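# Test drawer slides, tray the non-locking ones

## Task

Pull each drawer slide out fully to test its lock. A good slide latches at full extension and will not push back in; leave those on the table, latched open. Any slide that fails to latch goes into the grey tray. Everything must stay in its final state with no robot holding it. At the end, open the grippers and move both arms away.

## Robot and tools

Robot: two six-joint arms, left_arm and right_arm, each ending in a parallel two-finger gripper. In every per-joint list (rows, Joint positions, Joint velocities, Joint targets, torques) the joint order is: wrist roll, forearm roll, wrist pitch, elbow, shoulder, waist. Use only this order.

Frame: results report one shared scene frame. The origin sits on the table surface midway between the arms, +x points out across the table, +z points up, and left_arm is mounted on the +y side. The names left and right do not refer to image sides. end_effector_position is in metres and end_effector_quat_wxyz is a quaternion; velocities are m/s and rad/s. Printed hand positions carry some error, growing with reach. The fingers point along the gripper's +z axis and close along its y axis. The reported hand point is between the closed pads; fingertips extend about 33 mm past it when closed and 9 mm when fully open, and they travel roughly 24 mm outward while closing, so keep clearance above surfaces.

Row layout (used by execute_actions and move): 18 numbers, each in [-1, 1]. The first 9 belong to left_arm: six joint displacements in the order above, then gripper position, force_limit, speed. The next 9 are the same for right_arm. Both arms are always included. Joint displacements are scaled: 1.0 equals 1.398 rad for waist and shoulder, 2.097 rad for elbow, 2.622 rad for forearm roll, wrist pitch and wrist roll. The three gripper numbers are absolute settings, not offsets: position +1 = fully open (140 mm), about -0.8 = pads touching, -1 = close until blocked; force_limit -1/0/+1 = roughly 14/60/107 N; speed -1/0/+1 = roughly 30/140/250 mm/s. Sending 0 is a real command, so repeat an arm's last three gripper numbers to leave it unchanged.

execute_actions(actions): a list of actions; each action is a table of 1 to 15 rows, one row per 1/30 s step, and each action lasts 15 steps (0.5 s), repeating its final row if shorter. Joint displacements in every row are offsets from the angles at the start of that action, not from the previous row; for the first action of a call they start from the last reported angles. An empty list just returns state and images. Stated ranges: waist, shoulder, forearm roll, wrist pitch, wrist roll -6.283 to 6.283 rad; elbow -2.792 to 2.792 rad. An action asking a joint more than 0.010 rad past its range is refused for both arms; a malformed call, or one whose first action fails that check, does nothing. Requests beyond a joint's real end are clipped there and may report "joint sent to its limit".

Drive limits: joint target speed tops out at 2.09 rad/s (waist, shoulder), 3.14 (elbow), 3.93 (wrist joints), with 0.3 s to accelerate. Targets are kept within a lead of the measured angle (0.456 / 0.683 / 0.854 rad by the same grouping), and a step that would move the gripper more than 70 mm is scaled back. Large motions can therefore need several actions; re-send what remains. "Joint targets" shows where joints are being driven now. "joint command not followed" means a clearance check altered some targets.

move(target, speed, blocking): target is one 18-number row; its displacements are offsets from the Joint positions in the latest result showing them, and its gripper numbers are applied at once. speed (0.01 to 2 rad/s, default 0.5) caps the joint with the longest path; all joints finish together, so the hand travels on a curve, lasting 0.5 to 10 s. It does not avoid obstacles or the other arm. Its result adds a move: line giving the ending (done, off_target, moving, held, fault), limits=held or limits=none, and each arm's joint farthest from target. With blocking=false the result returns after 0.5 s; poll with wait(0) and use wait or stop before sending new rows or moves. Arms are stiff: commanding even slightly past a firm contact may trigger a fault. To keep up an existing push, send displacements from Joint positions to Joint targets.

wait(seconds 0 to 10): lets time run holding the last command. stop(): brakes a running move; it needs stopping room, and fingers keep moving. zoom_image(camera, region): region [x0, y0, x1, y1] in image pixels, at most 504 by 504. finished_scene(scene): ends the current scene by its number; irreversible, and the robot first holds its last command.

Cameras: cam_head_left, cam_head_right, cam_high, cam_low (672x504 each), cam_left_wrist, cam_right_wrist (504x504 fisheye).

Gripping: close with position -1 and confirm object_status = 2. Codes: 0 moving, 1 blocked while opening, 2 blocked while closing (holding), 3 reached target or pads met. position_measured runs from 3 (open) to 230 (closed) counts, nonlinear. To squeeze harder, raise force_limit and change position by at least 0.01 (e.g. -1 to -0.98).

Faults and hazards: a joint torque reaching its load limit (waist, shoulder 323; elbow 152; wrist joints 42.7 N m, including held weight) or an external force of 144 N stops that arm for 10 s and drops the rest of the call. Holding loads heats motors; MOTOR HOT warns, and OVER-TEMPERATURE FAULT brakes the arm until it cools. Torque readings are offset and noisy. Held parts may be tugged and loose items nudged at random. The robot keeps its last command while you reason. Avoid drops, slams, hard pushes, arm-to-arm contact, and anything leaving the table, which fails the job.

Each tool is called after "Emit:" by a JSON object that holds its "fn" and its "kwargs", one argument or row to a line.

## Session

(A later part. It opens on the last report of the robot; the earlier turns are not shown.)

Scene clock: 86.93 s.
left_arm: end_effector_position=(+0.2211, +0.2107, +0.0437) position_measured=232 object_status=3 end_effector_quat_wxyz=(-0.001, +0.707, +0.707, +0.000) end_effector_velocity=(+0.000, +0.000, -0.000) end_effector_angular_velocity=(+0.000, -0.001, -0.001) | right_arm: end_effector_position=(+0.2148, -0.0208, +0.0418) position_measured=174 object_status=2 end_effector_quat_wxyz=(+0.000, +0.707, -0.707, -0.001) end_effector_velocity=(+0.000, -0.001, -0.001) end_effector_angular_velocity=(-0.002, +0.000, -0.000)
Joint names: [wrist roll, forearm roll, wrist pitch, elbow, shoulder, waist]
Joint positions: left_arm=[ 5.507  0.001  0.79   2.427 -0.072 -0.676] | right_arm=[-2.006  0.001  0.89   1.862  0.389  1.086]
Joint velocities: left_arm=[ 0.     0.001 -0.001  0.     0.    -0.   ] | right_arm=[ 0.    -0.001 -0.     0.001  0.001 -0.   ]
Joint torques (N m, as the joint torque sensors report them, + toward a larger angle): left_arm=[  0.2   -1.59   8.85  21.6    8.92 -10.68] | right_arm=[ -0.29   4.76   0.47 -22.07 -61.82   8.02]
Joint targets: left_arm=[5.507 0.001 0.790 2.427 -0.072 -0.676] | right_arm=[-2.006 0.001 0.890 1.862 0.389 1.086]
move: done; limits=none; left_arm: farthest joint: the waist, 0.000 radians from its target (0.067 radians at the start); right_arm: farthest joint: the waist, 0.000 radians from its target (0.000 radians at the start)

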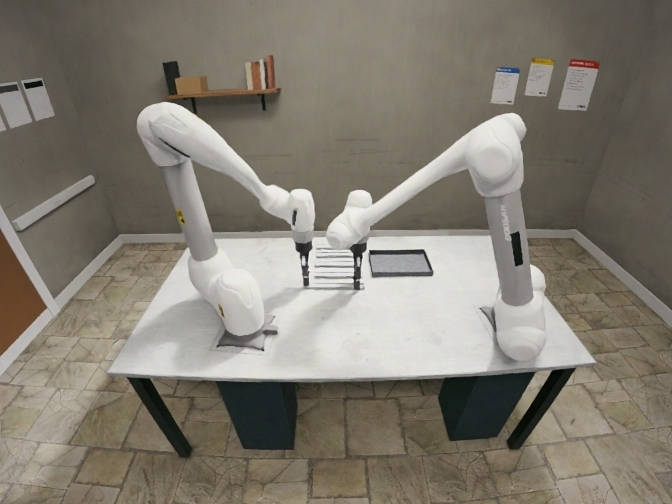

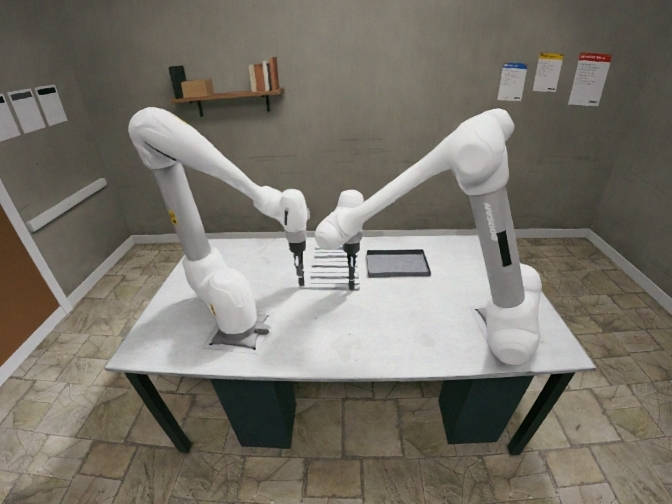

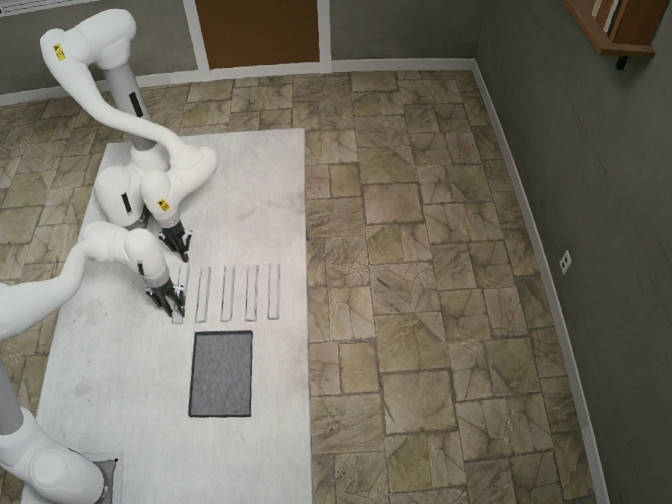

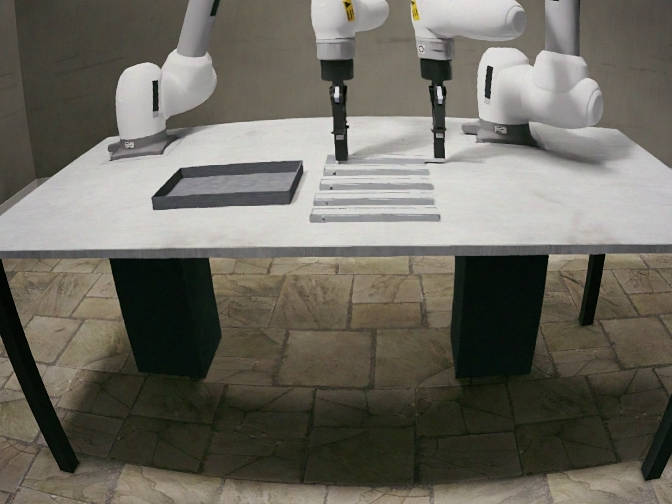

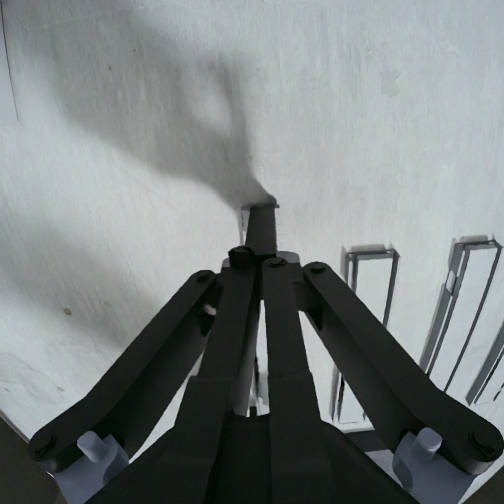

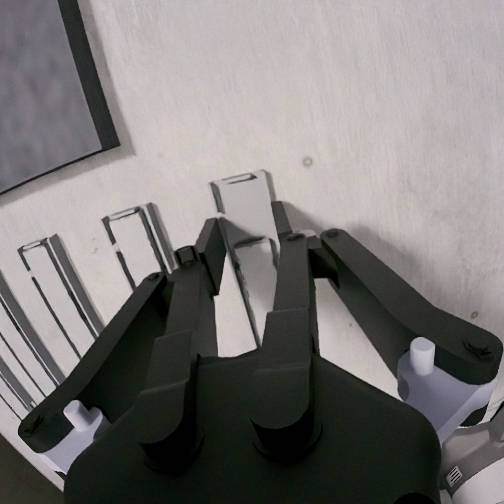

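Emit:
{"fn": "move", "kwargs": {
  "target": [0.0428,0,0.0037,0.0211,-0.0385,0.0803,-1,-0.5,0,0,0,0,0,0,0,-1,-0.3,-0.5],
  "speed": 0.035
}}

Emit:
{"fn": "move", "kwargs": {
  "target": [0.0512,0,0.0042,0.0166,-0.0329,0.0961,-1,-0.5,0,0,0,0,0,0,0,-1,-0.3,-0.5],
  "speed": 0.035
}}

Emit:
{"fn": "move", "kwargs": {
  "target": [0.008,0,0.0007,0.002,-0.0042,0.015,-1,-0.5,0,0,0,0,0,0,0,-1,-0.3,-0.5],
  "speed": 0.02
}}

Emit:
{"fn": "move", "kwargs": {
  "target": [-0.0256,0,-0.0021,-0.0075,0.016,-0.048,-1,-0.5,0,0,0,0,0,0,0,-1,-0.3,-0.5],
  "speed": 0.025
}}

Scene clock: 102.53 s.
left_arm: end_effector_position=(+0.2209, +0.2610, +0.0442) position_measured=232 object_status=3 end_effector_quat_wxyz=(-0.001, +0.707, +0.707, +0.000) end_effector_velocity=(+0.001, +0.000, -0.001) end_effector_angular_velocity=(+0.001, -0.002, -0.004) | right_arm: end_effector_position=(+0.2148, -0.0208, +0.0418) position_measured=174 object_status=2 end_effector_quat_wxyz=(+0.000, +0.707, -0.707, -0.001) end_effector_velocity=(+0.000, -0.000, +0.000) end_effector_angular_velocity=(-0.000, +0.000, -0.001)
Joint names: [wrist roll, forearm roll, wrist pitch, elbow, shoulder, waist]
Joint positions: left_arm=[ 5.619  0.001  0.799  2.471 -0.126 -0.564] | right_arm=[-2.006  0.001  0.89   1.862  0.389  1.086]
Joint velocities: left_arm=[ 0.001  0.003 -0.002  0.     0.001 -0.001] | right_arm=[ 0.     0.     0.     0.    -0.    -0.001]
Joint torques (N m, as the joint torque sensors report them, + toward a larger angle): left_arm=[ 0.27  1.08  5.75 -2.7  -2.5  -8.65] | right_arm=[  0.25   4.87   0.58 -21.7  -62.58   5.93]
Joint targets: left_arm=[5.619 0.001 0.799 2.471 -0.126 -0.564] | right_arm=[-2.006 0.001 0.890 1.862 0.389 1.086]
move: done; limits=none; left_arm: farthest joint: the waist, 0.000 radians from its target (0.112 radians at the start); right_arm: farthest joint: the waist, 0.000 radians from its target (0.000 radians at the start)

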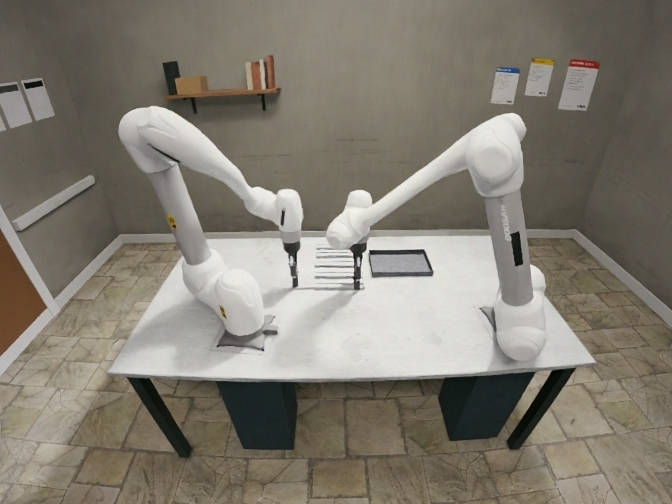

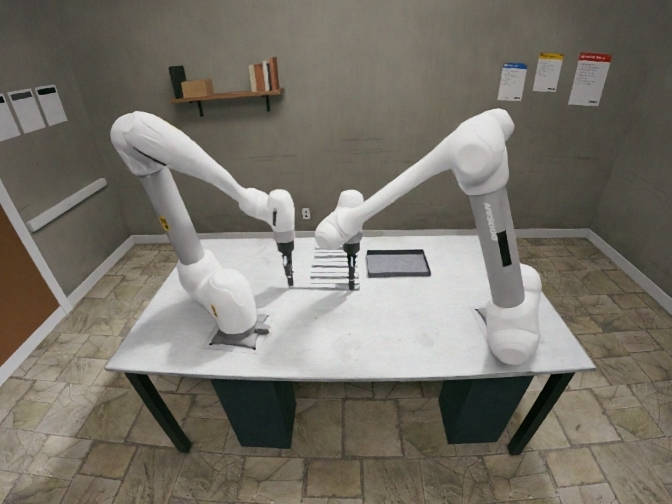

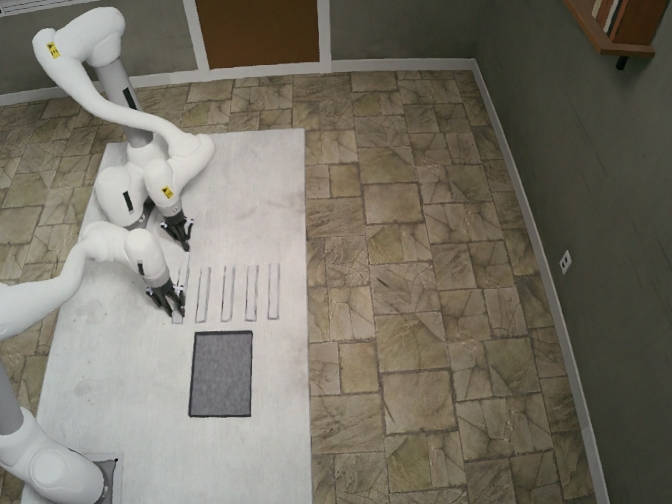

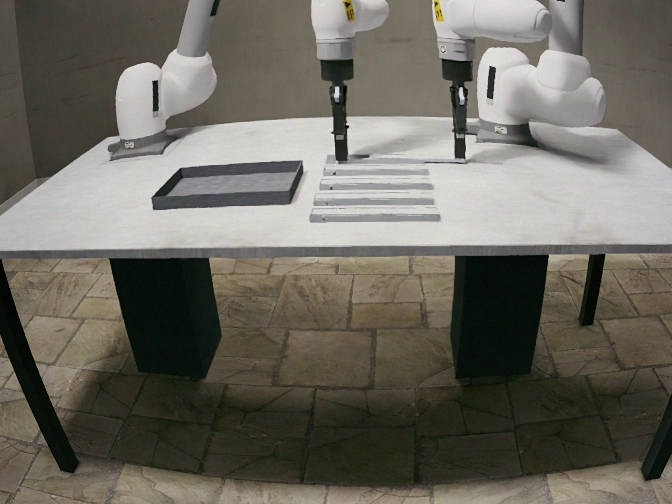

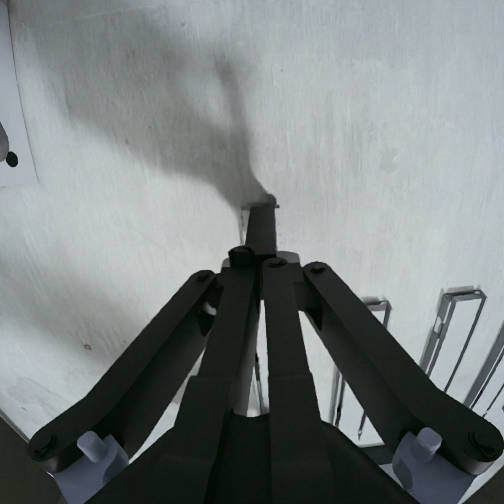

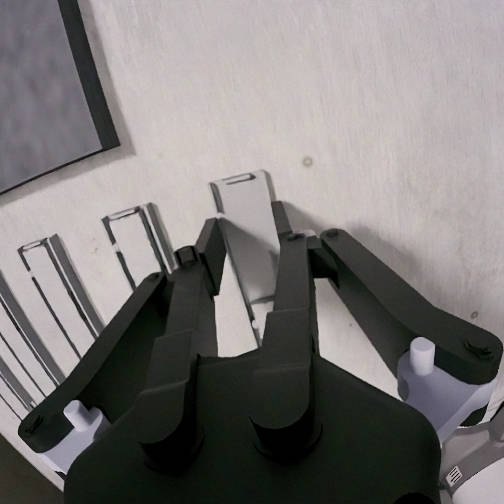

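Scene clock: 106.63 s.
left_arm: end_effector_position=(+0.2207, +0.3112, +0.0445) position_measured=232 object_status=3 end_effector_quat_wxyz=(-0.001, +0.707, +0.707, +0.000) end_effector_velocity=(-0.001, +0.000, -0.001) end_effector_angular_velocity=(+0.001, +0.001, -0.002) | right_arm: end_effector_position=(+0.2148, -0.0208, +0.0418) position_measured=174 object_status=2 end_effector_quat_wxyz=(+0.000, +0.707, -0.707, -0.001) end_effector_velocity=(-0.001, +0.000, +0.000) end_effector_angular_velocity=(+0.000, -0.000, +0.001)
Joint names: [wrist roll, forearm roll, wrist pitch, elbow, shoulder, waist]
Joint positions: left_arm=[ 5.753  0.001  0.81   2.506 -0.172 -0.429] | right_arm=[-2.006  0.001  0.89   1.862  0.389  1.086]
Joint velocities: left_arm=[ 0.     0.001  0.     0.001  0.001 -0.001] | right_arm=[ 0.    -0.     0.     0.    -0.001  0.001]
Joint torques (N m, as the joint torque sensors report them, + toward a larger angle): left_arm=[ -0.02   6.     2.99 -17.32  -6.78  -1.12] | right_arm=[  0.2    4.1    0.62 -21.79 -63.5    4.12]
Joint targets: left_arm=[5.753 0.001 0.810 2.506 -0.172 -0.429] | right_arm=[-2.006 0.001 0.890 1.862 0.389 1.086]
move: done; limits=none; left_arm: farthest joint: the waist, 0.000 radians from its target (0.134 radians at the start); right_arm: farthest joint: the waist, 0.000 radians from its target (0.000 radians at the start)

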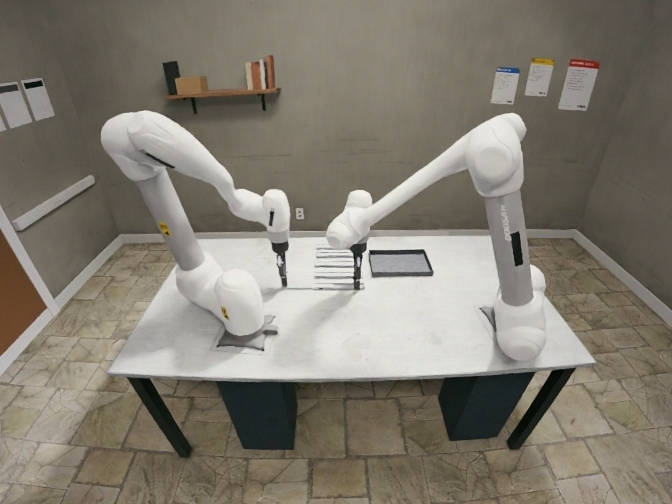

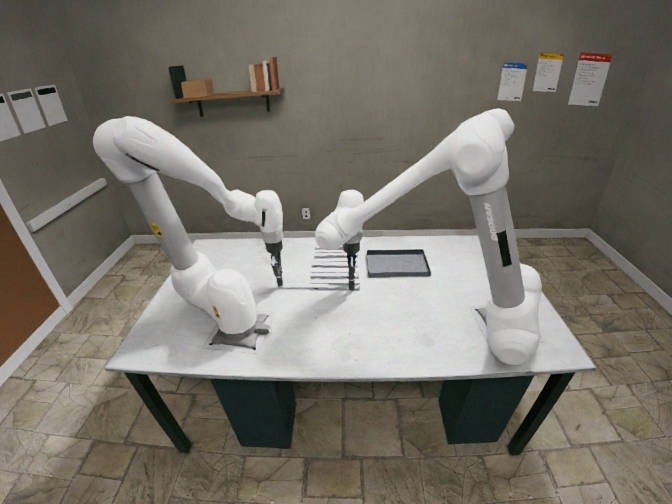

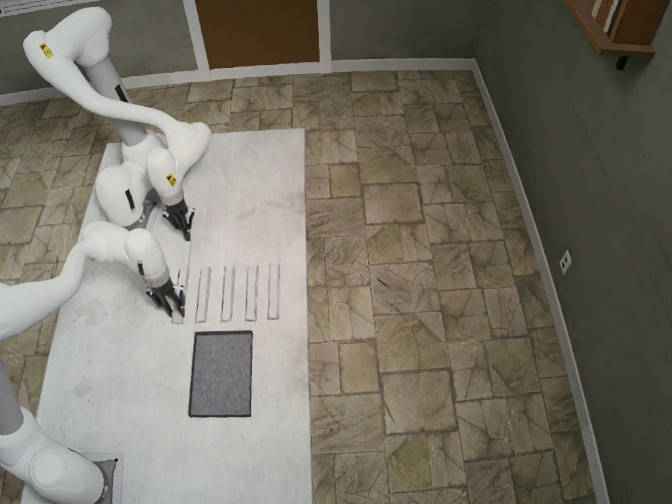

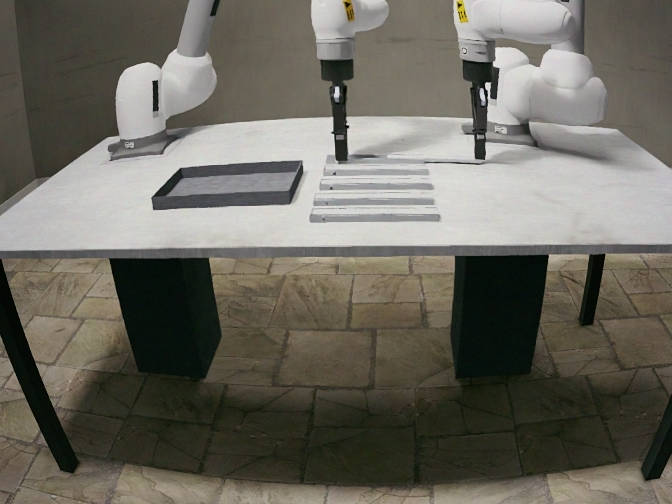

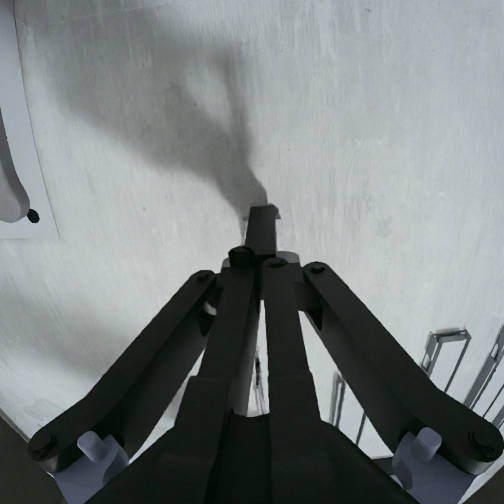

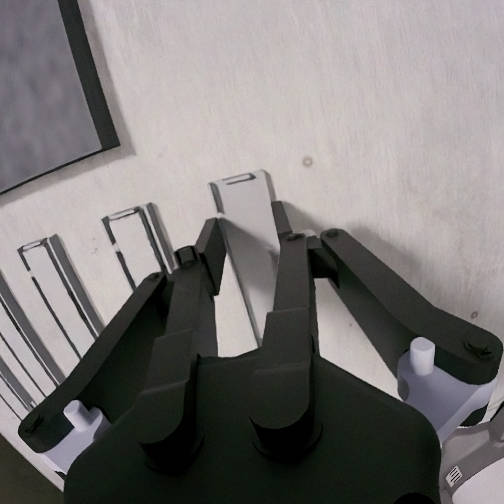

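Scene clock: 107.90 s.
left_arm: end_effector_position=(+0.2206, +0.3185, +0.0445) position_measured=232 object_status=3 end_effector_quat_wxyz=(-0.001, +0.707, +0.707, -0.000) end_effector_velocity=(+0.001, +0.000, +0.000) end_effector_angular_velocity=(+0.001, -0.001, -0.002) | right_arm: end_effector_position=(+0.2148, -0.0208, +0.0418) position_measured=174 object_status=2 end_effector_quat_wxyz=(+0.000, +0.707, -0.707, -0.001) end_effector_velocity=(+0.000, +0.000, -0.000) end_effector_angular_velocity=(-0.000, -0.001, +0.001)
Joint names: [wrist roll, forearm roll, wrist pitch, elbow, shoulder, waist]
Joint positions: left_arm=[ 5.774  0.001  0.812  2.51  -0.178 -0.408] | right_arm=[-2.006  0.001  0.89   1.862  0.389  1.086]
Joint velocities: left_arm=[ 0.001  0.002 -0.    -0.001  0.001 -0.   ] | right_arm=[-0.    -0.001  0.    -0.001  0.     0.   ]
Joint torques (N m, as the joint torque sensors report them, + toward a larger angle): left_arm=[ -0.16   5.32   2.1  -20.88  -7.32  -2.97] | right_arm=[  0.26   4.11   0.58 -21.48 -61.75   4.04]
Joint targets: left_arm=[5.774 0.001 0.812 2.510 -0.178 -0.408] | right_arm=[-2.006 0.001 0.890 1.862 0.389 1.086]
move: done; limits=none; left_arm: farthest joint: the waist, 0.000 radians from its target (0.021 radians at the start); right_arm: farthest joint: the waist, 0.000 radians from its target (0.000 radians at the start)

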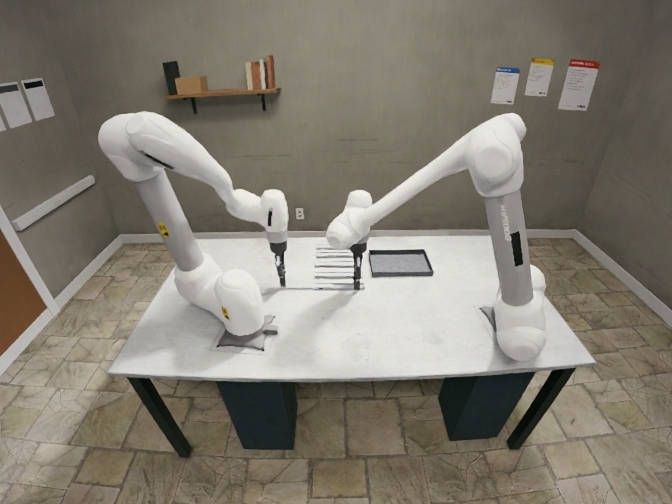

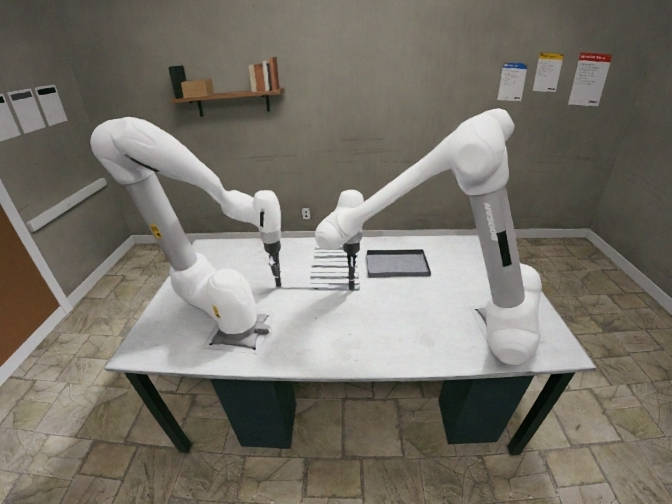

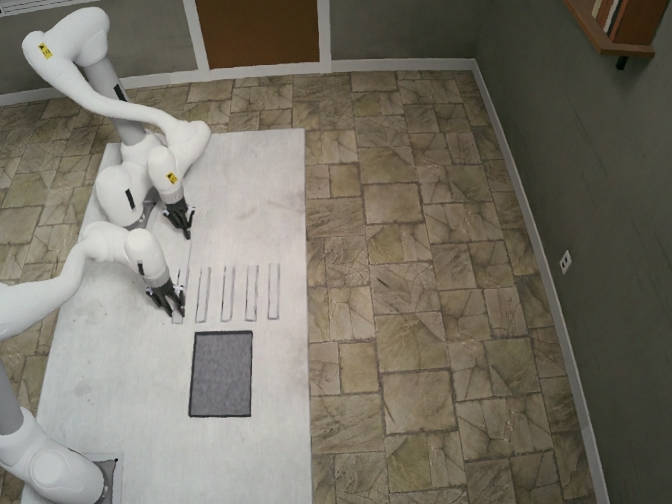

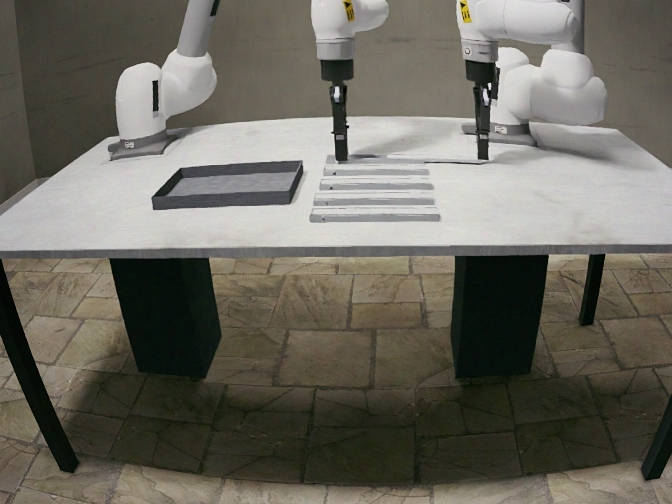

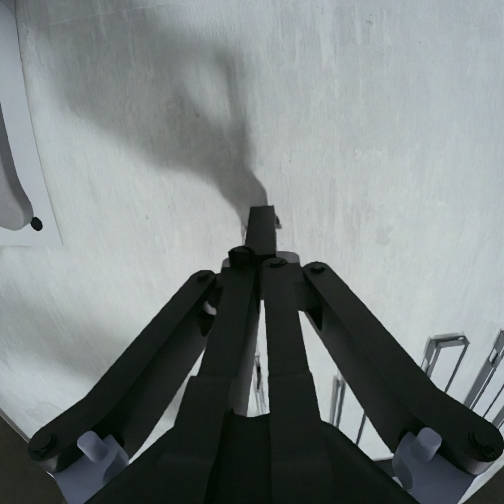

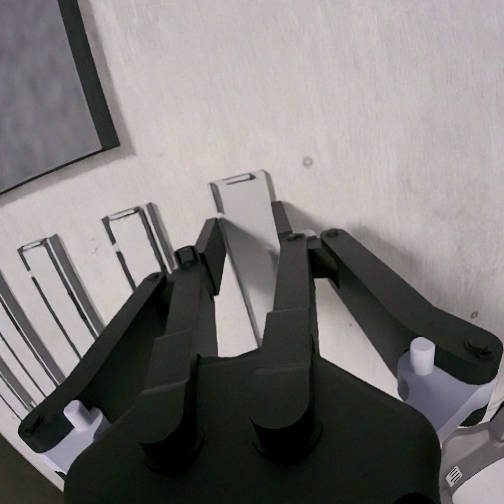

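Scene clock: 110.80 s.
left_arm: end_effector_position=(+0.2214, +0.2945, +0.0441) position_measured=232 object_status=3 end_effector_quat_wxyz=(-0.002, +0.707, +0.707, -0.000) end_effector_velocity=(+0.001, -0.001, +0.001) end_effector_angular_velocity=(-0.001, -0.002, -0.000) | right_arm: end_effector_position=(+0.2148, -0.0208, +0.0418) position_measured=174 object_status=2 end_effector_quat_wxyz=(+0.000, +0.707, -0.707, -0.001) end_effector_velocity=(+0.000, +0.000, +0.000) end_effector_angular_velocity=(+0.001, +0.000, -0.001)
Joint names: [wrist roll, forearm roll, wrist pitch, elbow, shoulder, waist]
Joint positions: left_arm=[ 5.707  0.001  0.807  2.494 -0.156 -0.475] | right_arm=[-2.006  0.001  0.89   1.862  0.389  1.086]
Joint velocities: left_arm=[-0.001 -0.     0.    -0.002 -0.001 -0.001] | right_arm=[ 0.     0.001  0.    -0.001 -0.    -0.   ]
Joint torques (N m, as the joint torque sensors report them, + toward a larger angle): left_arm=[ -0.05  -8.03  -9.94 -24.35   3.22 -19.38] | right_arm=[  0.27   3.53  -2.58 -22.42 -53.67   2.19]
Joint targets: left_arm=[5.707 0.001 0.807 2.494 -0.155 -0.475] | right_arm=[-2.006 0.001 0.890 1.862 0.389 1.086]
move: done; limits=none; left_arm: farthest joint: the waist, 0.000 radians from its target (0.067 radians at the start); right_arm: farthest joint: the waist, 0.000 radians from its target (0.000 radians at the start)

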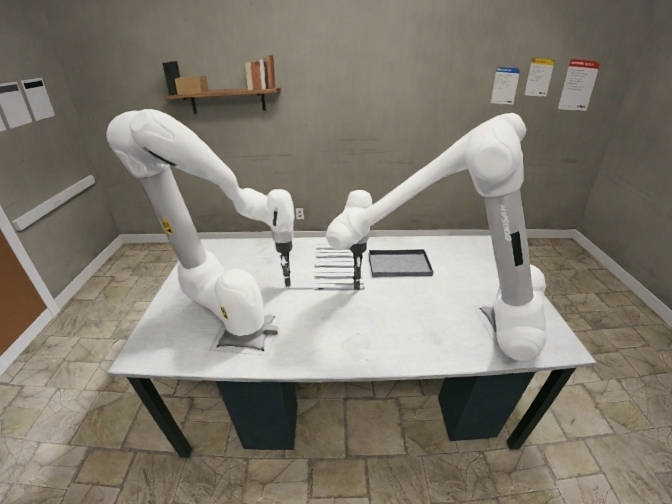

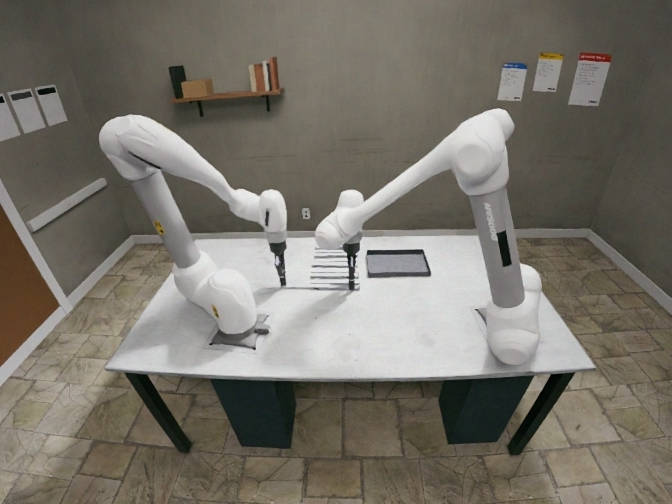

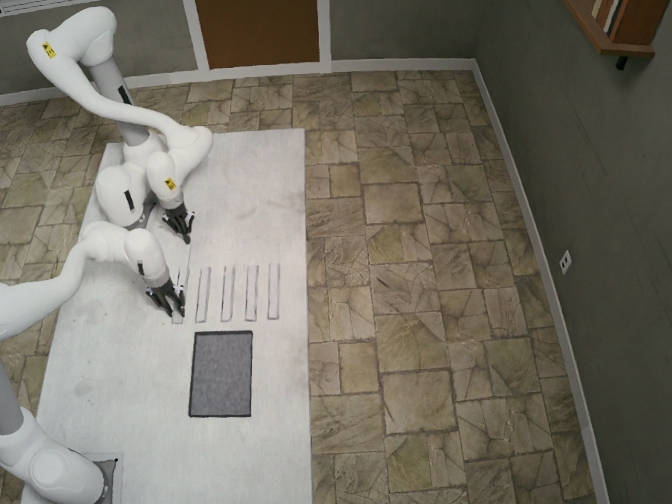

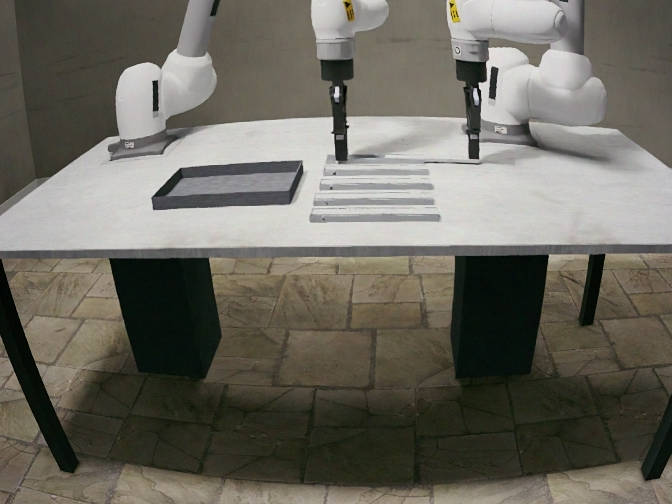

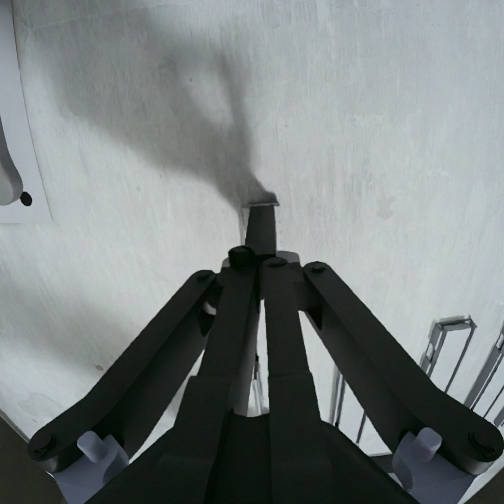

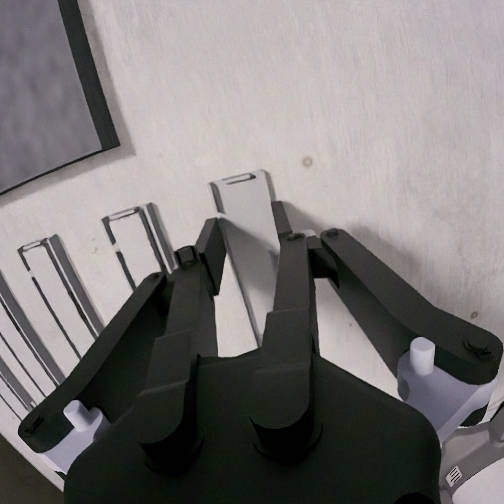

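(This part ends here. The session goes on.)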